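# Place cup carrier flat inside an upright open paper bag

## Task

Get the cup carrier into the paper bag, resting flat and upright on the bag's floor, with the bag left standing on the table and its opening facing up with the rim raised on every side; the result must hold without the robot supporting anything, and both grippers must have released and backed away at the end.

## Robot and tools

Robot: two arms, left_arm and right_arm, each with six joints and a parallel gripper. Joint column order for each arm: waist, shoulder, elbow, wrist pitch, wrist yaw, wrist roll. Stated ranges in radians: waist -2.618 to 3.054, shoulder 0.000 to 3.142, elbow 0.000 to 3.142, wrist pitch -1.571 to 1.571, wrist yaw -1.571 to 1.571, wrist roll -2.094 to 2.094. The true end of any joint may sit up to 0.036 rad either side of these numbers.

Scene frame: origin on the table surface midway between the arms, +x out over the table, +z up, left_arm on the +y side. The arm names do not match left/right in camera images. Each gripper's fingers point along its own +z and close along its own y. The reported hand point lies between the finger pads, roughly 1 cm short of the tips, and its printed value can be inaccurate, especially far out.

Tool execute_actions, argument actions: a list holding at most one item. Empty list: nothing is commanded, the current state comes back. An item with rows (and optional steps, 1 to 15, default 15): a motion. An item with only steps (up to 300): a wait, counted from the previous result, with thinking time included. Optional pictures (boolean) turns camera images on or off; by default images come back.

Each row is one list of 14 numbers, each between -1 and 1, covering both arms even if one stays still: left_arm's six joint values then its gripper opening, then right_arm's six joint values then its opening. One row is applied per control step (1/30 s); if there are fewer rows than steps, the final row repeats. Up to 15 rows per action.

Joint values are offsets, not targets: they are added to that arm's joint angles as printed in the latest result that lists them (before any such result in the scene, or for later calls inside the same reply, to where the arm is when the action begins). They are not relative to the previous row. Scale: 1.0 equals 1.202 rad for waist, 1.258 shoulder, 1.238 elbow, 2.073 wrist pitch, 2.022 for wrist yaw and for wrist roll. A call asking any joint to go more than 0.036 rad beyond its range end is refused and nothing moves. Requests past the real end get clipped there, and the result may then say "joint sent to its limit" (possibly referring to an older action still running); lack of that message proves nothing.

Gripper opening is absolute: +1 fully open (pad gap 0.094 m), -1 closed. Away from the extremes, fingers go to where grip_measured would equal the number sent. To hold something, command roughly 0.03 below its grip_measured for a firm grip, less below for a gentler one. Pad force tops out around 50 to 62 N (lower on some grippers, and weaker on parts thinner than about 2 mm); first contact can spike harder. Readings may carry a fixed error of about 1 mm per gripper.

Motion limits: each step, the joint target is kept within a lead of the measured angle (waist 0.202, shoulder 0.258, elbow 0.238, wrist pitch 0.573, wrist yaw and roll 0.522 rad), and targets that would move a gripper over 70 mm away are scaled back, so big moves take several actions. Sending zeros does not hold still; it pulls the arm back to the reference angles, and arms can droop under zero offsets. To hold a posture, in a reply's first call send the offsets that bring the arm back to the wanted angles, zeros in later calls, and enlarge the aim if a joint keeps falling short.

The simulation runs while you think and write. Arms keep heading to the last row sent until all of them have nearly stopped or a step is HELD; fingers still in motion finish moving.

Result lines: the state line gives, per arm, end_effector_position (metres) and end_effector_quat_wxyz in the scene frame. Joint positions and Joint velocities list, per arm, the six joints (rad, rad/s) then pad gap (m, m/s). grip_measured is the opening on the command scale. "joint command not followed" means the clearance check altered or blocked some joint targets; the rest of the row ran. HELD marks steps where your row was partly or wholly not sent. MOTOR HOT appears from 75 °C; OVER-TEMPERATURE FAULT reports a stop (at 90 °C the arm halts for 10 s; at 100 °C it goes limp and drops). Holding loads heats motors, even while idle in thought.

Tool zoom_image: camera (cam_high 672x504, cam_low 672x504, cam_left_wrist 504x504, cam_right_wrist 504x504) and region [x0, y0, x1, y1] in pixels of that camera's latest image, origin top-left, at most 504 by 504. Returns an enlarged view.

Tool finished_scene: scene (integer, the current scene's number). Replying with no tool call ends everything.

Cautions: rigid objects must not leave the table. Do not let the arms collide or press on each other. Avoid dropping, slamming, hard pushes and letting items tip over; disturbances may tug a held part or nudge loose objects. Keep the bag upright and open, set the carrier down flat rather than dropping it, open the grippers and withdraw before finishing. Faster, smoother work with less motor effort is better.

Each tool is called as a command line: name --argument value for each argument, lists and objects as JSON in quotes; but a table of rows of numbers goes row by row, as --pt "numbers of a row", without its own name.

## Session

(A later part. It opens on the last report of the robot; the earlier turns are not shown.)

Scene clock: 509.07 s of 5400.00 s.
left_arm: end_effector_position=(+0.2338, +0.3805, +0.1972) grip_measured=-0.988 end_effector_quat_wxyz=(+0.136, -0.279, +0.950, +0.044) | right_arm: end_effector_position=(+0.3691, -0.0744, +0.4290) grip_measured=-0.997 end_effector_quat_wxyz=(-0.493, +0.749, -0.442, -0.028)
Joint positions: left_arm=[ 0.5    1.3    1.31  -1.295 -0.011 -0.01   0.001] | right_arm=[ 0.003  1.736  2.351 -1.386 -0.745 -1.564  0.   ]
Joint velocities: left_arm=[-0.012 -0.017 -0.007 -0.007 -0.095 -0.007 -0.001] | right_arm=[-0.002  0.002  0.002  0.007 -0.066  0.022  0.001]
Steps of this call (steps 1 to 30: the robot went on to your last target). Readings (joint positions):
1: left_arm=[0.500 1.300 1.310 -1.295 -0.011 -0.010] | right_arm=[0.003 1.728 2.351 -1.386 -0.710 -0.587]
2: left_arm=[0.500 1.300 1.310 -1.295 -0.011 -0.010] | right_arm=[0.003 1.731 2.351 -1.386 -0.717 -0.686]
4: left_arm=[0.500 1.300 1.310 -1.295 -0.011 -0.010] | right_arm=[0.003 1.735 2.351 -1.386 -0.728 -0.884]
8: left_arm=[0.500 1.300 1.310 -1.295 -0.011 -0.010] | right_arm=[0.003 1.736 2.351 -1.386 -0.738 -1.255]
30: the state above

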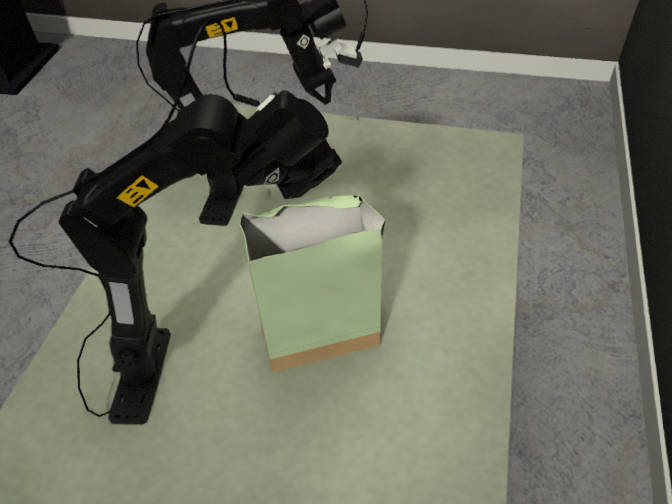

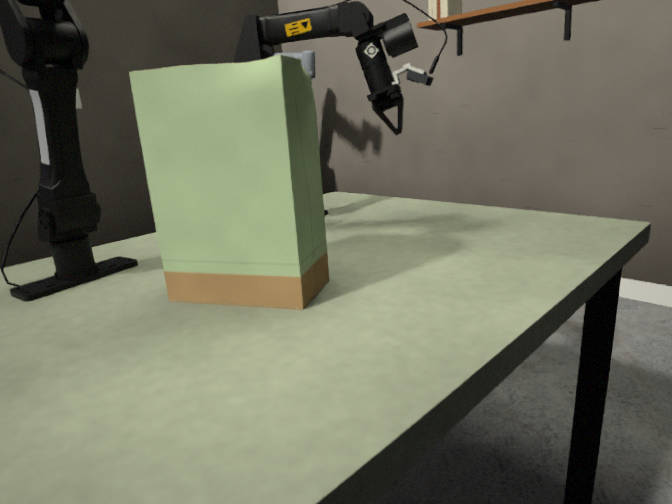

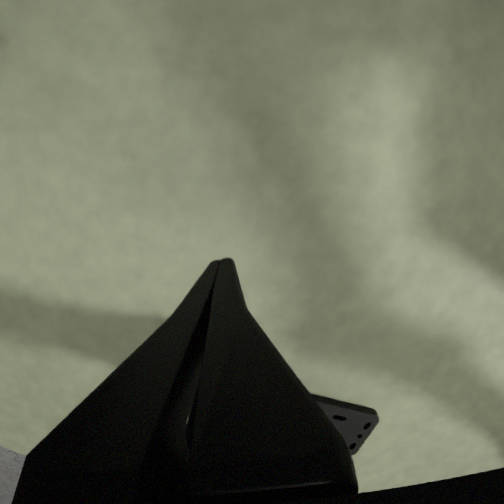

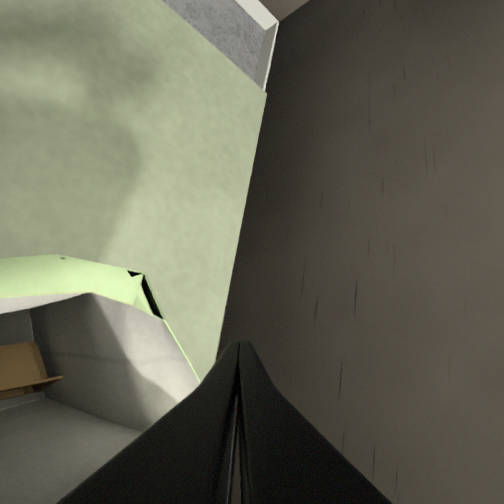

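execute_actions --actions '[{"rows":[[-0.3,-0.037,-0.1,0.765,0,-0.77,-1,0,0,0,0,0,0,-1],[-0.3,-0.037,-0.1,0.765,0,-0.77,-1,0,0,0,0,0,0,-1],[-0.3,-0.037,-0.1,0.765,0,-0.77,-1,0,0,0,0,0,0,-1],[-0.3,-0.037,-0.2,0.765,0,-0.77,-1,0,0,0,0,0,0,-1],[-0.3,-0.037,-0.2,0.765,0,-0.77,-1,0,0,0,0,0,0,-1],[-0.3,-0.037,-0.3,0.765,0,-0.77,-1,0,0,0,0,0,0,-1],[-0.3,-0.037,-0.3,0.765,0,-0.77,-1,0,0,0,0,0,0,-1],[-0.4,-0.037,-0.4,0.765,0,-0.77,-1,0,0,0,0,0,0,-1],[-0.4,-0.037,-0.4,0.765,0,-0.77,-1,0,0,0,0,0,0,-1],[-0.5,-0.037,-0.52,0.765,0,-0.77,-1,0,0,0,0,0,0,-1]]}]' --pictures false

execute_actions --actions '[{"steps":20}]' --pictures false

execute_actions --actions '[{"rows":[[-0.1,0,0,0,0,0,-1,0,0,0,0,0,0,-1],[-0.2,0,0,0,0,0,-1,0,0,0,0,0,0,-1],[-0.3,0,0,0,0,0,-1,0,0,0,0,0,0,-1],[-0.4,0,0,0,0,0,-1,0,0,0,0,0,0,-1],[-0.5,0,0,0,0,0,-1,0,0,0,0,0,0,-1],[-0.545,0,0,0,0,0,-1,0,0,0,0,0,0,-1]]}]'

Scene clock: 531.13 s of 5400.00 s.
left_arm: end_effector_position=(+0.3942, +0.2191, +0.1362) grip_measured=-0.988 end_effector_quat_wxyz=(+0.363, -0.523, +0.711, -0.299) | right_arm: end_effector_position=(+0.3691, -0.0744, +0.4290) grip_measured=-0.997 end_effector_quat_wxyz=(-0.493, +0.749, -0.442, -0.027)
Joint positions: left_arm=[-0.11   1.277  0.644  0.04   0.005 -1.32   0.001] | right_arm=[ 0.003  1.736  2.351 -1.386 -0.745 -1.566  0.   ]
Joint velocities: left_arm=[-0.022  0.007 -0.061  1.136 -0.022 -1.736 -0.   ] | right_arm=[-0.002 -0.007  0.002 -0.022 -0.007  0.007 -0.001]
Steps of this call (steps 1 to 15: the robot went on to your last target; steps 16 to 90: nothing new was sent; then 18.57 s passed at rest; steps 91 to 105: all 15 steps of this action). Readings (joint positions):
91: left_arm=[0.477 1.292 1.291 -1.243 -0.024 -0.076] | right_arm=[0.003 1.736 2.351 -1.386 -0.745 -1.566]
92: left_arm=[0.428 1.282 1.261 -1.157 -0.029 -0.155] | right_arm=[0.003 1.736 2.351 -1.386 -0.745 -1.566]
94: left_arm=[0.315 1.279 1.205 -0.984 -0.029 -0.309] | right_arm=[0.003 1.736 2.351 -1.386 -0.745 -1.566]
98: left_arm=[0.127 1.269 0.975 -0.526 -0.018 -0.690] | right_arm=[0.003 1.736 2.351 -1.386 -0.745 -1.566]
105: the state above

Scene clock: 531.80 s of 5400.00 s.
left_arm: end_effector_position=(+0.4207, +0.2193, +0.1882) grip_measured=-0.988 end_effector_quat_wxyz=(+0.395, -0.564, +0.597, -0.411) | right_arm: end_effector_position=(+0.3691, -0.0744, +0.4290) grip_measured=-0.997 end_effector_quat_wxyz=(-0.493, +0.749, -0.442, -0.027)
Joint positions: left_arm=[-0.108  1.275  0.644  0.275  0.001 -1.562  0.001] | right_arm=[ 0.003  1.736  2.351 -1.386 -0.745 -1.566  0.   ]
Joint velocities: left_arm=[ 0.002  0.007 -0.007  0.022 -0.037 -0.037 -0.001] | right_arm=[ 0.027  0.002 -0.002 -0.081 -0.007  0.022 -0.   ]
Steps of this call (steps 1 to 20: the robot went on to your last target). Readings (joint positions):
1: left_arm=[-0.108 1.277 0.644 0.080 0.004 -1.369] | right_arm=[0.003 1.736 2.351 -1.386 -0.745 -1.566]
2: left_arm=[-0.108 1.277 0.644 0.123 0.003 -1.408] | right_arm=[0.003 1.736 2.351 -1.386 -0.745 -1.566]
4: left_arm=[-0.108 1.275 0.644 0.186 0.002 -1.465] | right_arm=[0.003 1.736 2.351 -1.386 -0.745 -1.566]
8: left_arm=[-0.108 1.275 0.644 0.245 0.001 -1.524] | right_arm=[0.003 1.736 2.351 -1.386 -0.745 -1.566]
20: the state above

Scene clock: 532.30 s of 5400.00 s.
left_arm: end_effector_position=(+0.3203, -0.0310, +0.1883) grip_measured=-0.988 end_effector_quat_wxyz=(+0.233, -0.334, +0.750, -0.521) | right_arm: end_effector_position=(+0.3692, -0.0745, +0.4289) grip_measured=-0.997 end_effector_quat_wxyz=(-0.493, +0.749, -0.442, -0.027)
Joint positions: left_arm=[-0.771  1.275  0.644  0.275  0.018 -1.563  0.001] | right_arm=[ 0.003  1.736  2.351 -1.386 -0.745 -1.566  0.   ]
Joint velocities: left_arm=[ 0.042  0.007 -0.002 -0.022 -0.066 -0.007  0.002] | right_arm=[-0.022  0.017  0.017  0.022  0.037 -0.007  0.   ]
Steps of this call (steps 1 to 15: all 15 steps of this action). Readings (joint positions):
1: left_arm=[-0.122 1.275 0.644 0.275 -0.009 -1.562] | right_arm=[0.003 1.736 2.351 -1.386 -0.745 -1.566]
2: left_arm=[-0.165 1.275 0.644 0.275 -0.023 -1.563] | right_arm=[0.003 1.736 2.351 -1.386 -0.745 -1.566]
4: left_arm=[-0.303 1.275 0.644 0.275 -0.022 -1.563] | right_arm=[0.003 1.736 2.351 -1.386 -0.745 -1.566]
8: left_arm=[-0.605 1.275 0.644 0.275 -0.009 -1.563] | right_arm=[0.003 1.736 2.351 -1.386 -0.745 -1.566]
15: the state above

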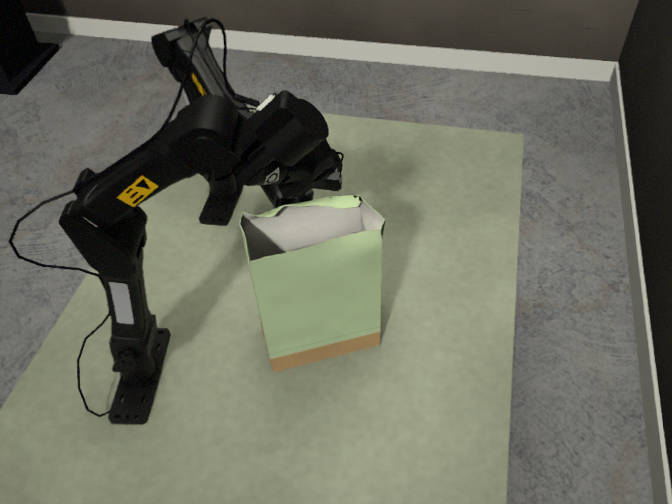

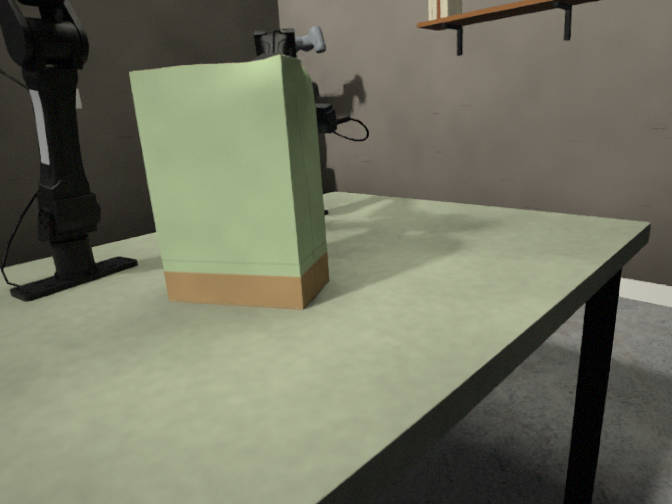

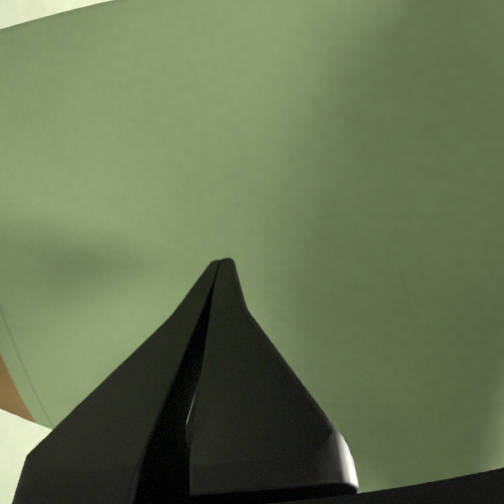

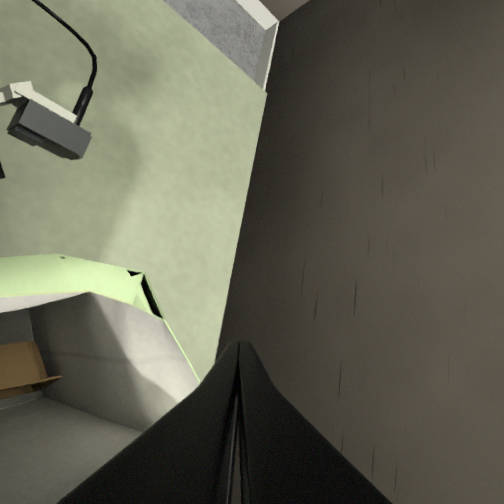

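execute_actions --actions '[{"rows":[[0.04,0,0,0,0,0,-1,0,0,-0.03,0,0,0,-1],[0.08,0,0,0,0,0,-1,0,0.01,-0.06,0,0,0,-1],[0.08,0,0.02,0,0,0,-1,0,0.02,-0.09,0,0,0,-1],[0.08,0,0.04,0,0,0,-1,0,0.03,-0.12,0,0,0,-1],[0.08,0.02,0.06,0,0,0,-1,0,0.04,-0.15,0,0,0,-1],[0.08,0.04,0.08,0,0,0,-1,0,0.05,-0.18,0,0,0,-1],[0.08,0.06,0.1,0,0,0,-1,0,0.06,-0.21,0,0,0,-1],[0.08,0.07,0.11,-0.01,0,0,-1,0,0.06,-0.24,0,0,0,-1],[0.08,0.07,0.11,-0.01,0,0,-1,0,0.06,-0.27,0,0,0,-1],[0.08,0.07,0.11,-0.01,0,0,-1,0,0.06,-0.3,0,0,0,-1],[0.08,0.07,0.11,-0.01,0,0,-1,0,0.06,-0.33,0,0,0,-1]]}]' --pictures false

execute_actions --actions '[{"steps":12}]'

Scene clock: 548.70 s of 5400.00 s.
left_arm: end_effector_position=(+0.3650, -0.0145, +0.2029) grip_measured=-0.988 end_effector_quat_wxyz=(+0.260, -0.368, +0.730, -0.514) | right_arm: end_effector_position=(+0.3818, -0.0737, +0.2633) grip_measured=-0.997 end_effector_quat_wxyz=(-0.331, +0.742, -0.552, -0.186)
Joint positions: left_arm=[-0.676  1.359  0.753  0.262  0.018 -1.563  0.001] | right_arm=[ 0.003  1.838  1.938 -1.378 -0.733 -1.566  0.   ]
Joint velocities: left_arm=[ 0.017 -0.012 -0.017  0.037  0.007  0.022  0.   ] | right_arm=[-0.012  0.061 -0.1    0.022  0.11  -0.007 -0.   ]
Steps of this call (steps 1 to 15: the robot went on to your last target; steps 16 to 90: nothing new was sent; then 12.90 s passed at rest; steps 91 to 105: all 15 steps of this action). Readings (joint positions):
91: left_arm=[-0.765 1.275 0.644 0.275 0.017 -1.563] | right_arm=[0.003 1.736 2.348 -1.385 -0.745 -1.566]
92: left_arm=[-0.748 1.275 0.644 0.275 0.023 -1.563] | right_arm=[0.003 1.736 2.338 -1.383 -0.745 -1.566]
94: left_arm=[-0.701 1.275 0.646 0.273 0.023 -1.563] | right_arm=[0.003 1.736 2.292 -1.378 -0.745 -1.566]
98: left_arm=[-0.676 1.324 0.713 0.266 0.017 -1.563] | right_arm=[0.003 1.766 2.144 -1.376 -0.745 -1.566]
105: the state above

Scene clock: 549.10 s of 5400.00 s.
left_arm: end_effector_position=(+0.3648, -0.0144, +0.2023) grip_measured=-0.988 end_effector_quat_wxyz=(+0.260, -0.368, +0.731, -0.513) | right_arm: end_effector_position=(+0.3808, -0.0740, +0.2649) grip_measured=-0.997 end_effector_quat_wxyz=(-0.332, +0.743, -0.552, -0.184)
Joint positions: left_arm=[-0.676  1.359  0.753  0.259  0.018 -1.563  0.001] | right_arm=[ 0.003  1.832  1.936 -1.378 -0.732 -1.566  0.   ]
Joint velocities: left_arm=[-0.002  0.002 -0.002 -0.051  0.022  0.022  0.   ] | right_arm=[ 0.012 -0.007 -0.002  0.081 -0.081  0.022 -0.   ]
Steps of this call (steps 1 to 12: the robot went on to your last target). Readings (joint positions):
1: left_arm=[-0.676 1.359 0.753 0.261 0.018 -1.563] | right_arm=[0.003 1.839 1.936 -1.378 -0.732 -1.566]
2: left_arm=[-0.676 1.359 0.753 0.260 0.018 -1.563] | right_arm=[0.003 1.838 1.936 -1.378 -0.732 -1.566]
4: left_arm=[-0.676 1.359 0.753 0.260 0.018 -1.563] | right_arm=[0.003 1.833 1.936 -1.378 -0.732 -1.566]
8: left_arm=[-0.676 1.359 0.753 0.259 0.018 -1.563] | right_arm=[0.003 1.832 1.936 -1.378 -0.732 -1.566]
12: the state above

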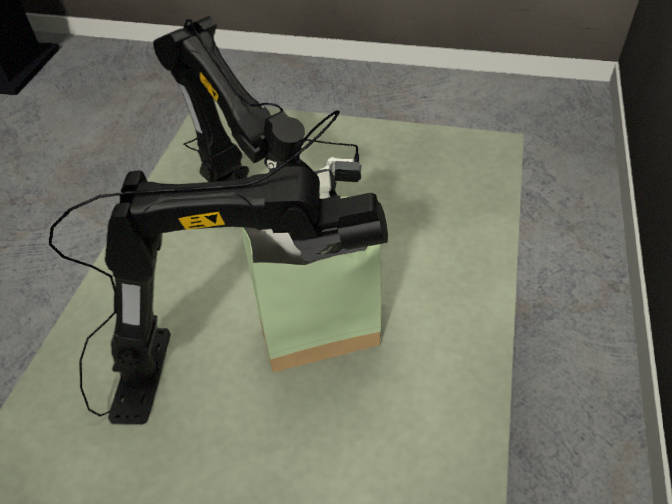

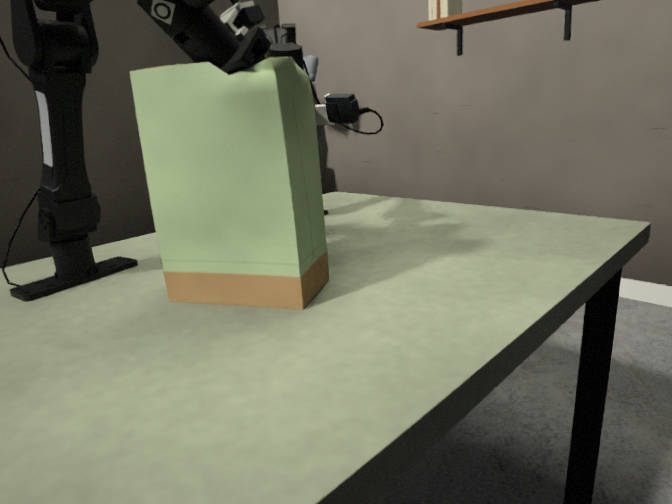

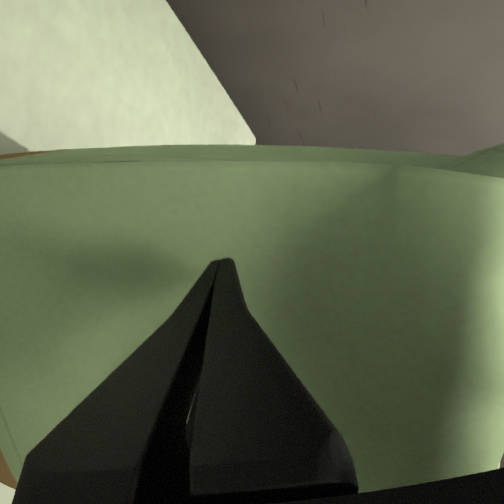

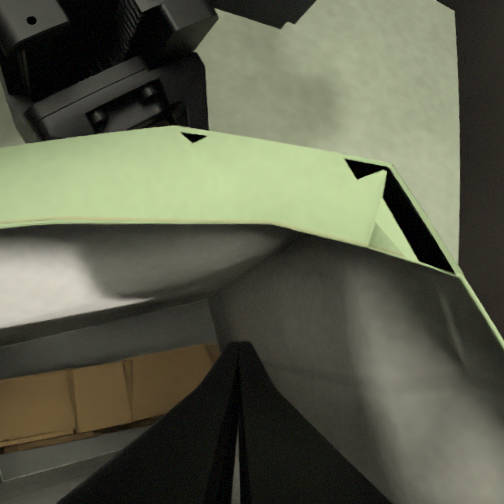

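execute_actions --actions '[{"rows":[[0,0,0,0,0,0,-1,0.015,0,0,0,0,0,-1],[0,0,0,0,0,0,-1,0.03,0,0,0,0,0,-1],[0,0,0,0,0,0,-1,0.045,0,0,0,0,0,-1],[0,0,0,0,0,0,-1,0.06,0,0,0,0,0,-1],[0,0,0,0,0,0,-1,0.075,0,-0.01,0,0,0,-1],[0,0,0,0,0,0,-1,0.09,0,-0.02,0,0,0,-1]]}]'

Scene clock: 555.70 s of 5400.00 s.
left_arm: end_effector_position=(+0.3648, -0.0144, +0.2022) grip_measured=-0.988 end_effector_quat_wxyz=(+0.260, -0.369, +0.731, -0.513) | right_arm: end_effector_position=(+0.3584, -0.0366, +0.2641) grip_measured=-0.997 end_effector_quat_wxyz=(-0.320, +0.773, -0.511, -0.200)
Joint positions: left_arm=[-0.676  1.359  0.753  0.259  0.018 -1.563  0.001] | right_arm=[ 0.114  1.832  1.936 -1.378 -0.725 -1.566  0.   ]
Joint velocities: left_arm=[ 0.022  0.002  0.027 -0.037  0.125  0.037 -0.   ] | right_arm=[ 0.012 -0.012  0.017 -0.007  0.007 -0.022 -0.   ]
Steps of this call (steps 1 to 15: the robot went on to your last target; steps 16 to 90: nothing new was sent; then 3.10 s passed at rest; steps 91 to 105: all 15 steps of this action). Readings (joint positions):
91: left_arm=[-0.676 1.359 0.753 0.259 0.018 -1.563] | right_arm=[0.004 1.832 1.936 -1.378 -0.732 -1.566]
92: left_arm=[-0.676 1.359 0.753 0.259 0.018 -1.563] | right_arm=[0.007 1.832 1.936 -1.378 -0.730 -1.566]
94: left_arm=[-0.676 1.359 0.753 0.259 0.018 -1.563] | right_arm=[0.026 1.832 1.936 -1.378 -0.727 -1.566]
98: left_arm=[-0.676 1.359 0.753 0.259 0.018 -1.563] | right_arm=[0.097 1.832 1.936 -1.378 -0.725 -1.566]
105: the state above

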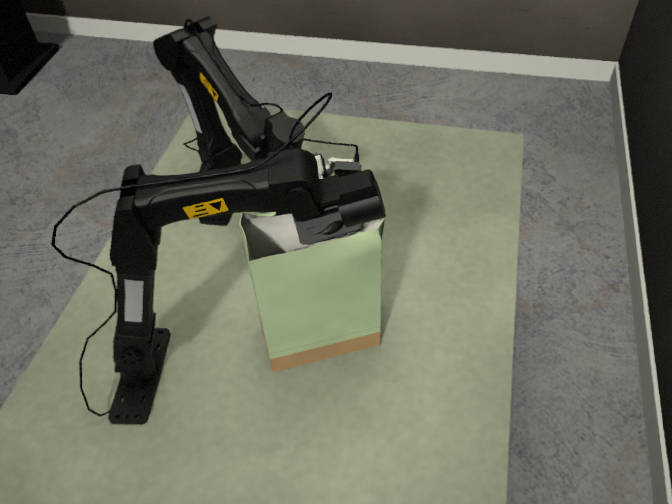

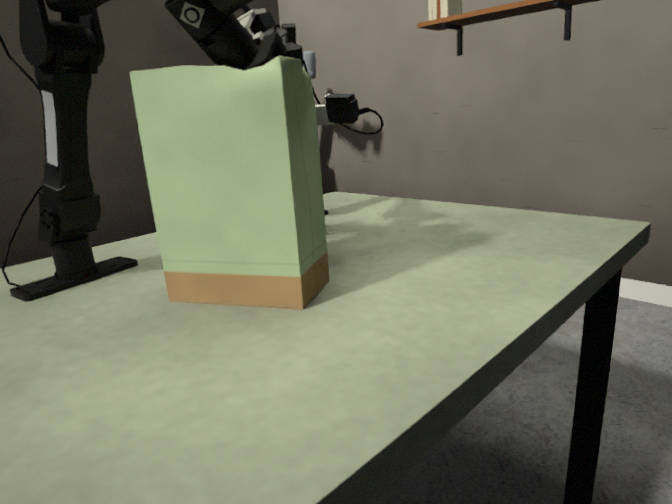

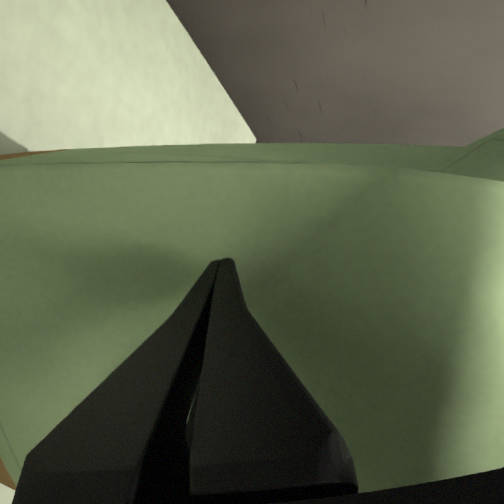

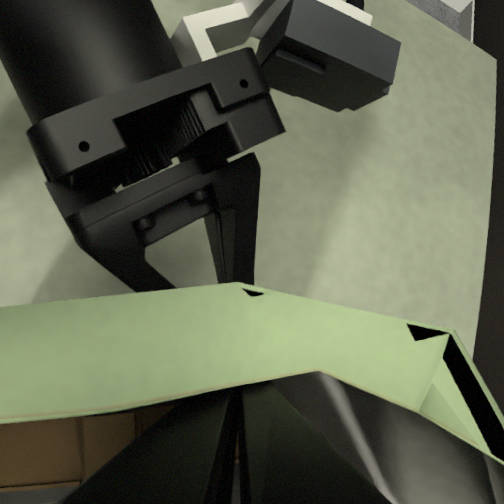

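execute_actions --actions '[{"rows":[[0,0,0,0,0,0,-1,0.015,0,0,0.01,0,0,-1],[0,0,0,0,0,0,-1,0.03,0,0,0.02,0,0,-1],[0,0,0,0,0,0,-1,0.04,0,0,0.03,0,0,-1],[0,0,0,0,0,0,-1,0.04,0,0,0.03,0,0,-1],[0,0,0,0,0,0,-1,0.04,0,0,0.03,0,0,-1],[0,0,0,0,0,0,-1,0.04,0,0.01,0.03,0,0,-1],[0,0,0,0,0,0,-1,0.04,0,0.02,0.03,0,0,-1],[0,0,0,0,0,0,-1,0.04,0,0.03,0.03,0,0,-1],[0,0,0,0,0,0,-1,0.04,0,0.04,0.03,0,0,-1],[0,0,0,0,0,0,-1,0.04,0,0.05,0.03,0,0,-1],[0,0,0,0,0,0,-1,0.04,0,0.06,0.03,0,0,-1]]}]'

Scene clock: 562.63 s of 5400.00 s.
left_arm: end_effector_position=(+0.3648, -0.0144, +0.2022) grip_measured=-0.988 end_effector_quat_wxyz=(+0.260, -0.369, +0.731, -0.513) | right_arm: end_effector_position=(+0.3634, -0.0197, +0.2805) grip_measured=-0.997 end_effector_quat_wxyz=(-0.347, +0.788, -0.479, -0.173)
Joint positions: left_arm=[-0.676  1.359  0.753  0.259  0.018 -1.563  0.001] | right_arm=[ 0.155  1.832  1.983 -1.328 -0.712 -1.566  0.   ]
Joint velocities: left_arm=[ 0.007 -0.017  0.007 -0.037  0.022 -0.051 -0.   ] | right_arm=[-0.012 -0.007  0.066  0.066  0.037 -0.051 -0.   ]
Steps of this call (steps 1 to 15: the robot went on to your last target; steps 16 to 90: nothing new was sent; then 3.43 s passed at rest; steps 91 to 105: all 15 steps of this action). Readings (joint positions):
91: left_arm=[-0.676 1.359 0.753 0.259 0.018 -1.563] | right_arm=[0.115 1.832 1.936 -1.376 -0.724 -1.566]
92: left_arm=[-0.676 1.359 0.753 0.259 0.018 -1.563] | right_arm=[0.118 1.832 1.936 -1.372 -0.722 -1.566]
94: left_arm=[-0.676 1.359 0.753 0.259 0.018 -1.563] | right_arm=[0.133 1.832 1.936 -1.356 -0.719 -1.566]
98: left_arm=[-0.676 1.359 0.753 0.259 0.018 -1.563] | right_arm=[0.155 1.832 1.936 -1.338 -0.718 -1.566]
105: the state above

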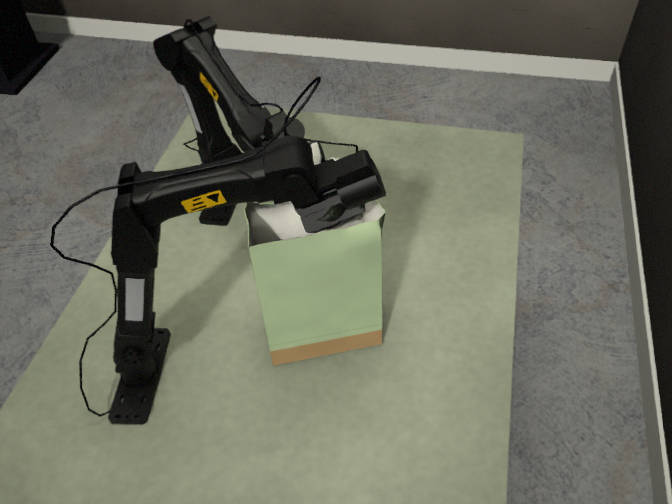

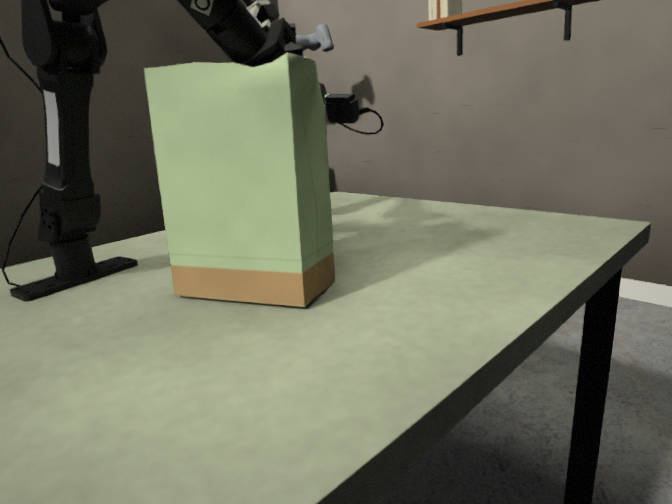

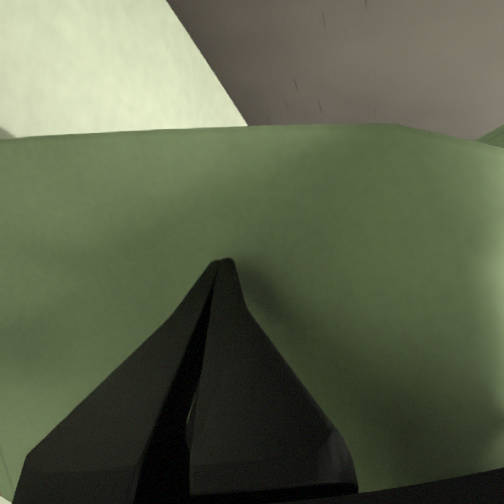

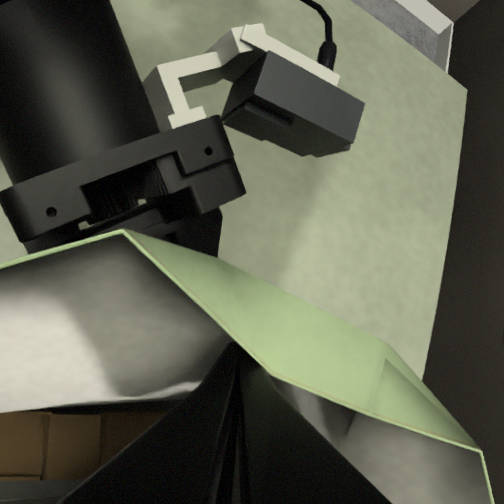

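execute_actions --actions '[{"rows":[[0,0,0,0,0,0,-1,0,0,0,0.02,0,0,-1],[0,0,0,0,0,0,-1,0,0,0,0.04,0,0,-1],[0,0,0,0,0,0,-1,0,0,0,0.06,0,0,-1],[0,0,0,0,0,0,-1,0.01,0,0.01,0.08,0,0,-1],[0,0,0,0,0,0,-1,0.01,0,0.02,0.09,0,0,-1],[0,0,0,0,0,0,-1,0.02,0,0.03,0.09,0,0,-1]]}]'

Scene clock: 569.10 s of 5400.00 s.
left_arm: end_effector_position=(+0.3648, -0.0144, +0.2022) grip_measured=-0.988 end_effector_quat_wxyz=(+0.260, -0.369, +0.731, -0.513) | right_arm: end_effector_position=(+0.3889, -0.0055, +0.2956) grip_measured=-0.997 end_effector_quat_wxyz=(-0.402, +0.793, -0.441, -0.124)
Joint positions: left_arm=[-0.676  1.359  0.753  0.259  0.018 -1.563  0.001] | right_arm=[ 0.169  1.832  1.985 -1.164 -0.705 -1.566  0.   ]
Joint velocities: left_arm=[-0.007 -0.002 -0.012  0.037  0.022  0.022 -0.   ] | right_arm=[ 0.007 -0.017  0.007 -0.007 -0.007 -0.007 -0.   ]
Steps of this call (steps 1 to 15: the robot went on to your last target; steps 16 to 90: nothing new was sent; then 2.97 s passed at rest; steps 91 to 105: all 15 steps of this action). Readings (joint positions):
91: left_arm=[-0.676 1.359 0.753 0.259 0.018 -1.563] | right_arm=[0.155 1.832 1.985 -1.323 -0.711 -1.566]
92: left_arm=[-0.676 1.359 0.753 0.259 0.018 -1.563] | right_arm=[0.155 1.832 1.985 -1.315 -0.709 -1.566]
94: left_arm=[-0.676 1.359 0.753 0.259 0.018 -1.563] | right_arm=[0.155 1.832 1.985 -1.278 -0.708 -1.566]
98: left_arm=[-0.676 1.359 0.753 0.259 0.018 -1.563] | right_arm=[0.162 1.832 1.985 -1.201 -0.706 -1.566]
105: the state above

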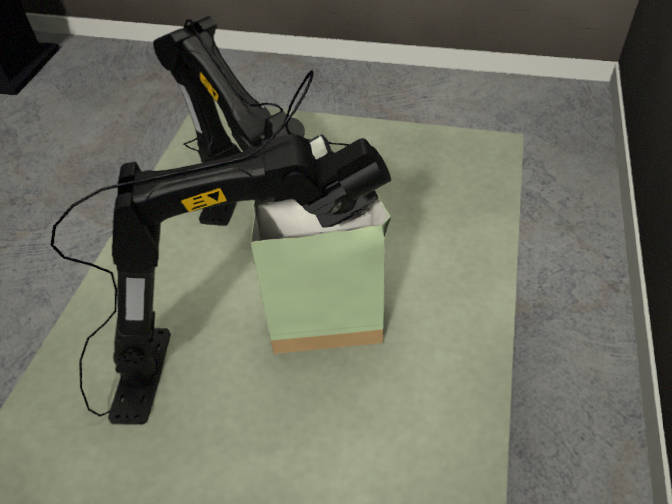

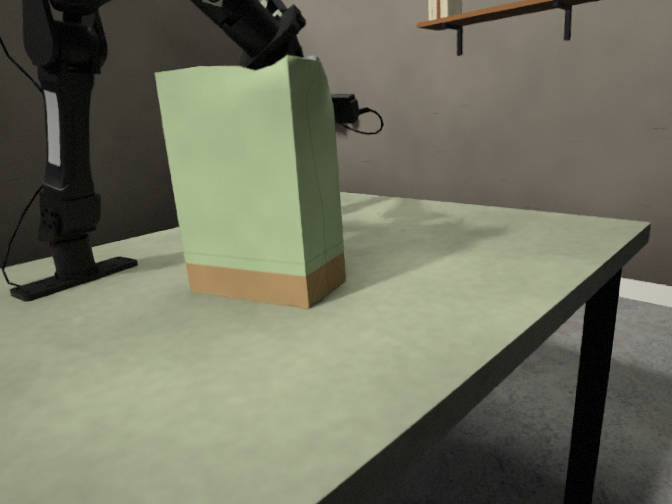

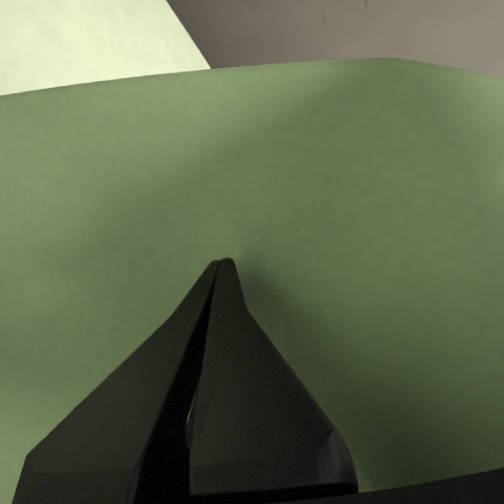

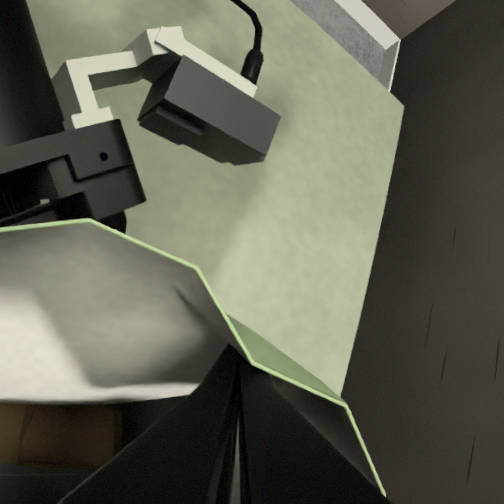

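Popped up. Withdraw up and back.

execute_actions --actions '[{"rows":[[0,0,0,0,0,0,-1,0,0,0.03,0,0,0,-1],[0,0,0,0,0,0,-1,0,0,0.05,0,0,0,-1],[0,0,0,0,0,0,-1,0,0,0.07,0,0,0,-1],[0,0,0,0,0,0,-1,0,0,0.09,0,0,0,-1],[0,0,0,0,0,0,-1,-0.02,0,0.12,0,0,0,-1],[0,0,0,0,0,0,-1,-0.03,-0.02,0.15,0,0,0,-1],[0,-0.03,0,0,0,0,-1,-0.03,-0.04,0.18,0,0,0,-1],[0,-0.06,-0.03,0,0,0,-1,-0.03,-0.07,0.21,0,0,0,-1],[0,-0.09,-0.06,0,0,0,-1,-0.03,-0.1,0.24,0,0,0,-1],[0,-0.12,-0.09,0,0,0,-1,-0.03,-0.14,0.24,0,0,0,-1],[0,-0.15,-0.12,0,0,0,-1,-0.03,-0.18,0.24,0,0,0,-1]]}]' --pictures false

execute_actions --actions '[{"steps":15}]'

Scene clock: 583.37 s of 5400.00 s.
left_arm: end_effector_position=(+0.3333, +0.0079, +0.2038) grip_measured=-0.988 end_effector_quat_wxyz=(+0.266, -0.364, +0.723, -0.524) | right_arm: end_effector_position=(+0.3580, -0.0296, +0.4515) grip_measured=-0.997 end_effector_quat_wxyz=(-0.537, +0.765, -0.355, +0.018)
Joint positions: left_arm=[-0.676  1.184  0.612  0.257  0.018 -1.563  0.001] | right_arm=[ 0.143  1.661  2.237 -1.156 -0.692 -1.566  0.   ]
Joint velocities: left_arm=[ 0.017 -0.032 -0.042  0.007  0.022  0.022 -0.001] | right_arm=[-0.012 -0.803  0.418 -0.066 -0.037 -0.022 -0.   ]
Steps of this call (steps 1 to 15: the robot went on to your last target; steps 16 to 90: nothing new was sent; then 10.77 s passed at rest; steps 91 to 105: all 15 steps of this action). Readings (joint positions):
91: left_arm=[-0.676 1.359 0.753 0.259 0.018 -1.563] | right_arm=[0.169 1.832 1.985 -1.156 -0.703 -1.566]
92: left_arm=[-0.676 1.359 0.753 0.259 0.018 -1.563] | right_arm=[0.169 1.832 1.990 -1.158 -0.702 -1.566]
94: left_arm=[-0.676 1.359 0.753 0.259 0.018 -1.563] | right_arm=[0.169 1.836 2.018 -1.161 -0.697 -1.566]
98: left_arm=[-0.676 1.351 0.749 0.259 0.018 -1.563] | right_arm=[0.152 1.832 2.136 -1.162 -0.695 -1.566]
105: the state above

Scene clock: 583.87 s of 5400.00 s.
left_arm: end_effector_position=(+0.3333, +0.0079, +0.2037) grip_measured=-0.988 end_effector_quat_wxyz=(+0.266, -0.364, +0.723, -0.524) | right_arm: end_effector_position=(+0.3322, -0.0370, +0.4907) grip_measured=-0.997 end_effector_quat_wxyz=(-0.570, +0.754, -0.323, +0.049)
Joint positions: left_arm=[-0.676  1.184  0.612  0.256  0.018 -1.563  0.001] | right_arm=[ 0.143  1.598  2.281 -1.151 -0.701 -1.566  0.   ]
Joint velocities: left_arm=[-0.012 -0.012 -0.002 -0.066 -0.007 -0.007 -0.   ] | right_arm=[-0.012  0.007  0.002  0.007 -0.037 -0.037  0.   ]
Steps of this call (steps 1 to 15: the robot went on to your last target). Readings (joint positions):
1: left_arm=[-0.676 1.184 0.612 0.257 0.018 -1.563] | right_arm=[0.143 1.637 2.251 -1.156 -0.693 -1.566]
2: left_arm=[-0.676 1.184 0.612 0.256 0.018 -1.563] | right_arm=[0.143 1.615 2.263 -1.154 -0.695 -1.566]
4: left_arm=[-0.676 1.184 0.612 0.256 0.018 -1.563] | right_arm=[0.143 1.587 2.278 -1.152 -0.699 -1.566]
8: left_arm=[-0.676 1.184 0.612 0.256 0.018 -1.563] | right_arm=[0.143 1.586 2.281 -1.151 -0.701 -1.566]
15: the state above

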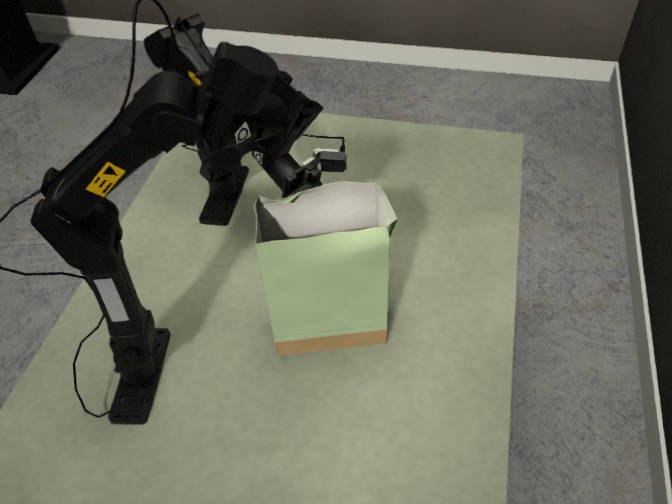

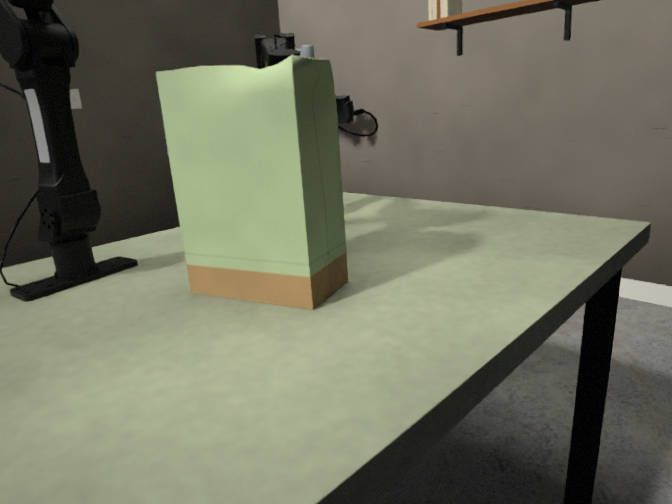

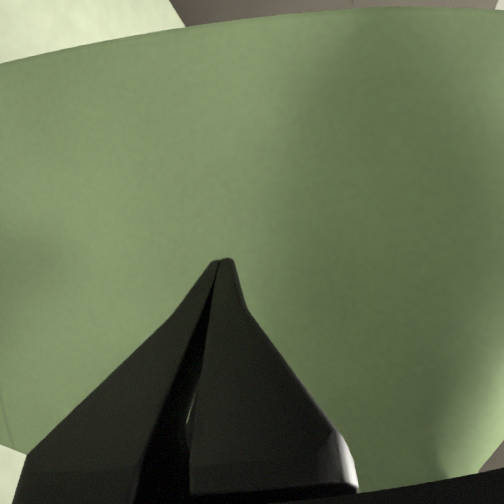

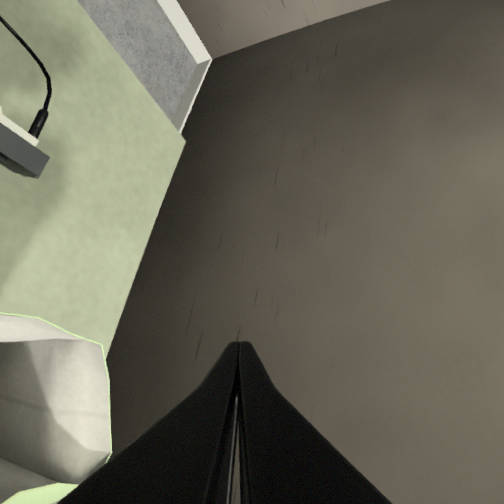

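zoom_image --camera "cam_low" --region '[130,30,370,160]'

zoom_image --camera "cam_high" --region '[240,160,410,280]'

Region (130, 30, 370, 160) of cam_low's 672x504 image, scaled by 2.100, with more detail than that image has; it fills the top 273 rows of this view, and the rest is white.

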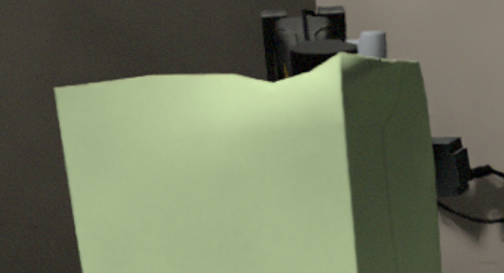

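Region (240, 160, 410, 280) of cam_high's 672x504 image, scaled by 2.965, with more detail than that image has; it fills the top 356 rows of this view, and the rest is white.

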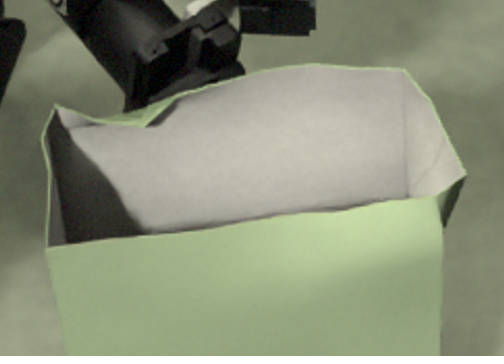

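execute_actions --actions '[{"rows":[[0,0,0,0,0,0,-1,0.24,0,0,-0.087,0.47,0,-1],[0,0,0,0,0,0,-1,0.24,0,0,-0.087,0.47,0,-1],[0,0,0,0,0,0,-1,0.24,0,0,-0.087,0.47,0,-1],[0,0,0,0,0,0,-1,0.24,0,0,-0.087,0.47,0,-1],[0,0,0,0,0,0,-1,0.24,0.05,0,-0.087,0.47,0,-1],[0,0,0,0,0,0,-1,0.24,0.1,0,-0.087,0.47,0,-1],[0,0,0,0,0,0,-1,0.24,0.15,0,-0.087,0.47,0,-1]]}]' --pictures false

execute_actions --actions '[{"steps":15}]' --pictures false

execute_actions --actions '[{"rows":[[0,0,0,0,0,0,-1,0,0,-0.03,0,0,0,-1],[0,0,0,0,0,0,-1,0,0,-0.06,0,0,0,-1],[0,0,0,0,0,0,-1,0,0,-0.09,0,0,0,-1],[0,0,0,0,0,0,-1,0,0,-0.12,0,0,0,-1],[0,0,0,0,0,0,-1,0,0,-0.15,0,0,0,-1],[0,0,0,0,0,0,-1,0,0,-0.18,0,0,0,-1]]}]'

Scene clock: 610.20 s of 5400.00 s.
left_arm: end_effector_position=(+0.3333, +0.0079, +0.2037) grip_measured=-0.988 end_effector_quat_wxyz=(+0.266, -0.364, +0.723, -0.524) | right_arm: end_effector_position=(+0.4028, -0.0332, +0.3504) grip_measured=-0.997 end_effector_quat_wxyz=(-0.271, +0.812, -0.459, +0.238)
Joint positions: left_arm=[-0.676  1.184  0.612  0.256  0.018 -1.563  0.001] | right_arm=[ 0.438  1.821  2.272 -1.303  0.189 -1.566  0.   ]
Joint velocities: left_arm=[-0.007  0.002  0.002 -0.022  0.007  0.022 -0.   ] | right_arm=[-0.022  0.037 -0.032 -0.125  0.374 -0.022 -0.001]
Steps of this call (steps 1 to 15: the robot went on to your last target; steps 16 to 90: nothing new was sent; then 22.83 s passed at rest; steps 91 to 105: all 15 steps of this action). Readings (joint positions):
91: left_arm=[-0.676 1.184 0.612 0.256 0.018 -1.563] | right_arm=[0.173 1.598 2.281 -1.165 -0.614 -1.566]
92: left_arm=[-0.676 1.184 0.612 0.256 0.018 -1.563] | right_arm=[0.232 1.598 2.281 -1.188 -0.505 -1.566]
94: left_arm=[-0.676 1.184 0.612 0.256 0.018 -1.563] | right_arm=[0.367 1.603 2.281 -1.233 -0.309 -1.566]
98: left_arm=[-0.676 1.184 0.612 0.256 0.018 -1.563] | right_arm=[0.438 1.667 2.284 -1.272 -0.019 -1.566]
105: the state above

Scene clock: 610.70 s of 5400.00 s.
left_arm: end_effector_position=(+0.3333, +0.0079, +0.2037) grip_measured=-0.988 end_effector_quat_wxyz=(+0.266, -0.364, +0.723, -0.524) | right_arm: end_effector_position=(+0.4029, -0.0440, +0.3574) grip_measured=-0.997 end_effector_quat_wxyz=(-0.263, +0.804, -0.465, +0.261)
Joint positions: left_arm=[-0.676  1.184  0.612  0.256  0.018 -1.563  0.001] | right_arm=[ 0.438  1.805  2.271 -1.309  0.24  -1.566  0.   ]
Joint velocities: left_arm=[-0.032 -0.007  0.007 -0.037 -0.037 -0.022  0.002] | right_arm=[ 0.002  0.007 -0.002 -0.037  0.022 -0.007 -0.   ]
Steps of this call (steps 1 to 15: the robot went on to your last target). Readings (joint positions):
1: left_arm=[-0.676 1.184 0.612 0.256 0.018 -1.563] | right_arm=[0.438 1.822 2.271 -1.307 0.199 -1.566]
2: left_arm=[-0.676 1.184 0.612 0.256 0.018 -1.563] | right_arm=[0.438 1.819 2.271 -1.309 0.208 -1.566]
4: left_arm=[-0.676 1.184 0.612 0.256 0.018 -1.563] | right_arm=[0.438 1.812 2.271 -1.309 0.220 -1.566]
8: left_arm=[-0.676 1.184 0.612 0.256 0.018 -1.563] | right_arm=[0.438 1.805 2.271 -1.309 0.233 -1.566]
15: the state above

Scene clock: 611.20 s of 5400.00 s.
left_arm: end_effector_position=(+0.3333, +0.0079, +0.2037) grip_measured=-0.988 end_effector_quat_wxyz=(+0.266, -0.364, +0.723, -0.524) | right_arm: end_effector_position=(+0.3950, -0.0495, +0.2741) grip_measured=-0.997 end_effector_quat_wxyz=(-0.163, +0.841, -0.470, +0.214)
Joint positions: left_arm=[-0.676  1.184  0.612  0.256  0.018 -1.563  0.001] | right_arm=[ 0.438  1.82   2.049 -1.306  0.24  -1.566  0.   ]
Joint velocities: left_arm=[ 0.002  0.007 -0.017  0.022 -0.037 -0.037 -0.001] | right_arm=[-0.002 -0.002 -0.007  0.037  0.022  0.037  0.001]
Steps of this call (steps 1 to 15: all 15 steps of this action). Readings (joint positions):
1: left_arm=[-0.676 1.184 0.612 0.256 0.018 -1.563] | right_arm=[0.438 1.805 2.268 -1.309 0.240 -1.566]
2: left_arm=[-0.676 1.184 0.612 0.256 0.018 -1.563] | right_arm=[0.438 1.804 2.258 -1.306 0.240 -1.566]
4: left_arm=[-0.676 1.184 0.612 0.256 0.018 -1.563] | right_arm=[0.438 1.801 2.211 -1.300 0.240 -1.566]
8: left_arm=[-0.676 1.184 0.612 0.256 0.018 -1.563] | right_arm=[0.438 1.806 2.077 -1.302 0.240 -1.566]
15: the state above

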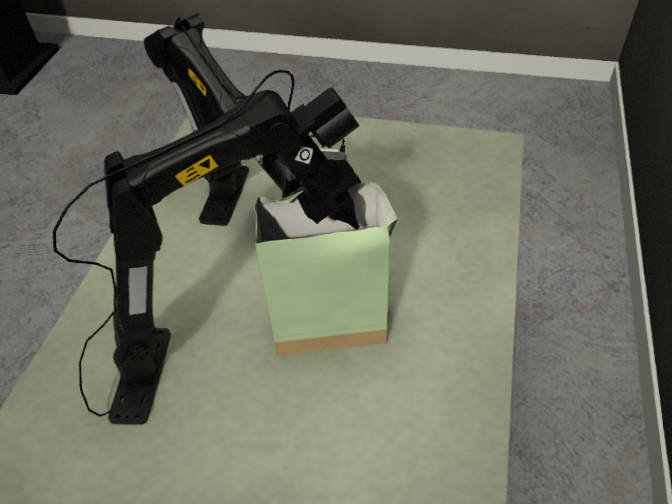

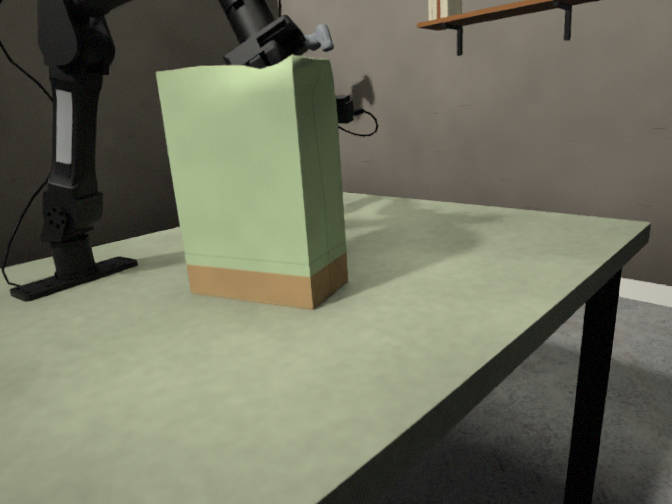

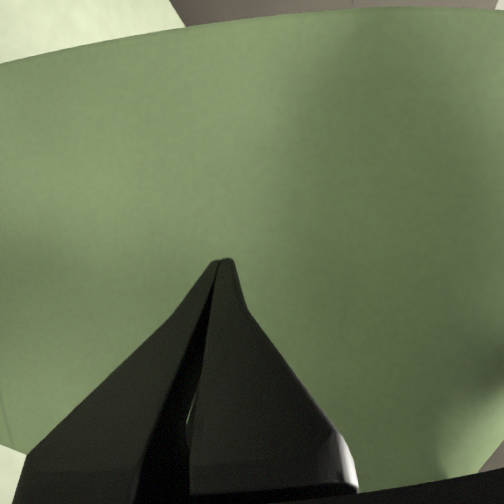

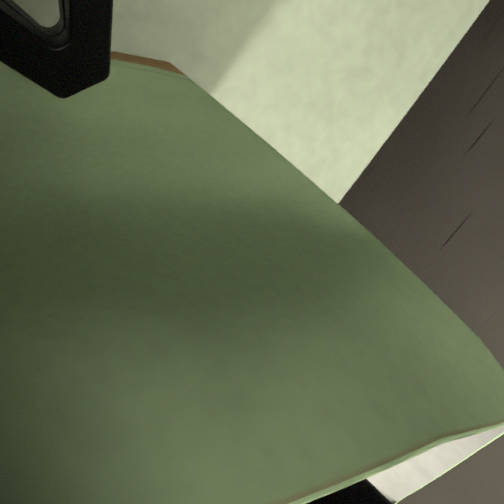

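execute_actions --actions '[{"rows":[[0,0,0,0,0,0,-1,-0.02,0,0,0,0,0,-1],[0,0,0,0,0,0,-1,-0.04,0,0,0,0,0,-1],[0,0,0,0,0,0,-1,-0.06,0,0,0,0,0,-1],[0,0,0,0,0,0,-1,-0.08,0,0,0,0,0,-1],[0,0,0,0,0,0,-1,-0.1,0,0,0,0,0,-1],[0,0,0,0,0,0,-1,-0.12,0,0,0,0,0,-1],[0,0,0,0,0,0,-1,-0.13,0,0,0,0,0,-1]]}]'

Scene clock: 623.33 s of 5400.00 s.
left_arm: end_effector_position=(+0.3333, +0.0079, +0.2037) grip_measured=-0.988 end_effector_quat_wxyz=(+0.266, -0.364, +0.723, -0.524) | right_arm: end_effector_position=(+0.4247, -0.1128, +0.2742) grip_measured=-0.997 end_effector_quat_wxyz=(-0.144, +0.800, -0.537, +0.228)
Joint positions: left_arm=[-0.676  1.184  0.612  0.256  0.018 -1.563  0.001] | right_arm=[ 0.275  1.82   2.049 -1.306  0.243 -1.566  0.   ]
Joint velocities: left_arm=[ 0.007 -0.007 -0.007 -0.037  0.081 -0.022 -0.001] | right_arm=[ 0.002  0.012  0.002 -0.095 -0.081  0.037 -0.001]
Steps of this call (steps 1 to 15: the robot went on to your last target; steps 16 to 90: nothing new was sent; then 8.63 s passed at rest; steps 91 to 105: all 15 steps of this action). Readings (joint positions):
91: left_arm=[-0.676 1.184 0.612 0.256 0.018 -1.563] | right_arm=[0.436 1.820 2.049 -1.306 0.240 -1.566]
92: left_arm=[-0.676 1.184 0.612 0.256 0.018 -1.563] | right_arm=[0.432 1.820 2.049 -1.306 0.239 -1.566]
94: left_arm=[-0.676 1.184 0.612 0.256 0.018 -1.563] | right_arm=[0.405 1.820 2.049 -1.306 0.237 -1.566]
98: left_arm=[-0.676 1.184 0.612 0.256 0.018 -1.563] | right_arm=[0.306 1.820 2.049 -1.306 0.237 -1.566]
105: the state above

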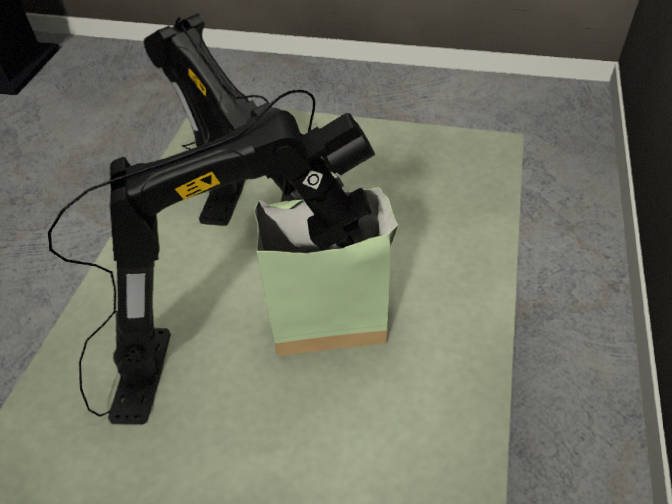

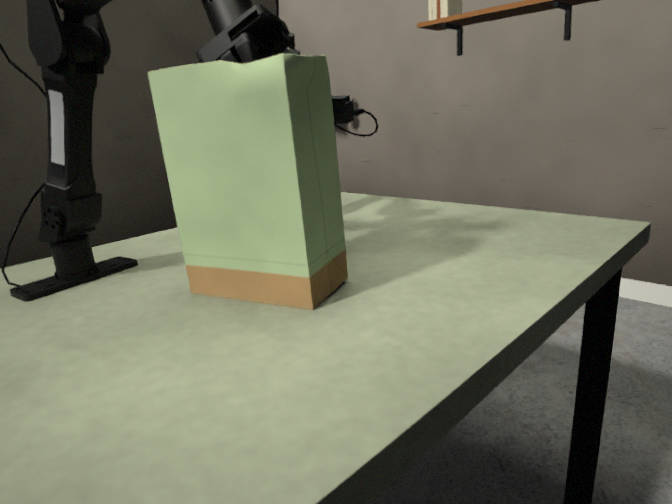

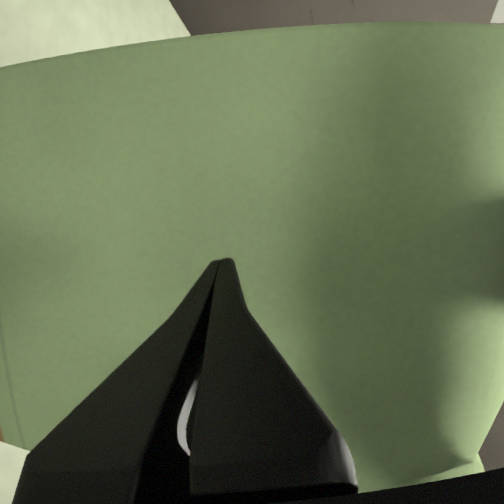

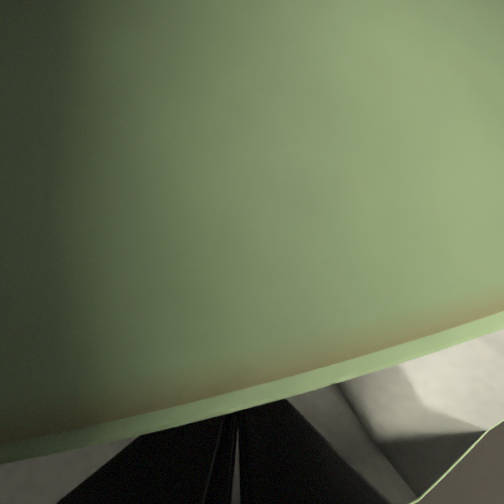

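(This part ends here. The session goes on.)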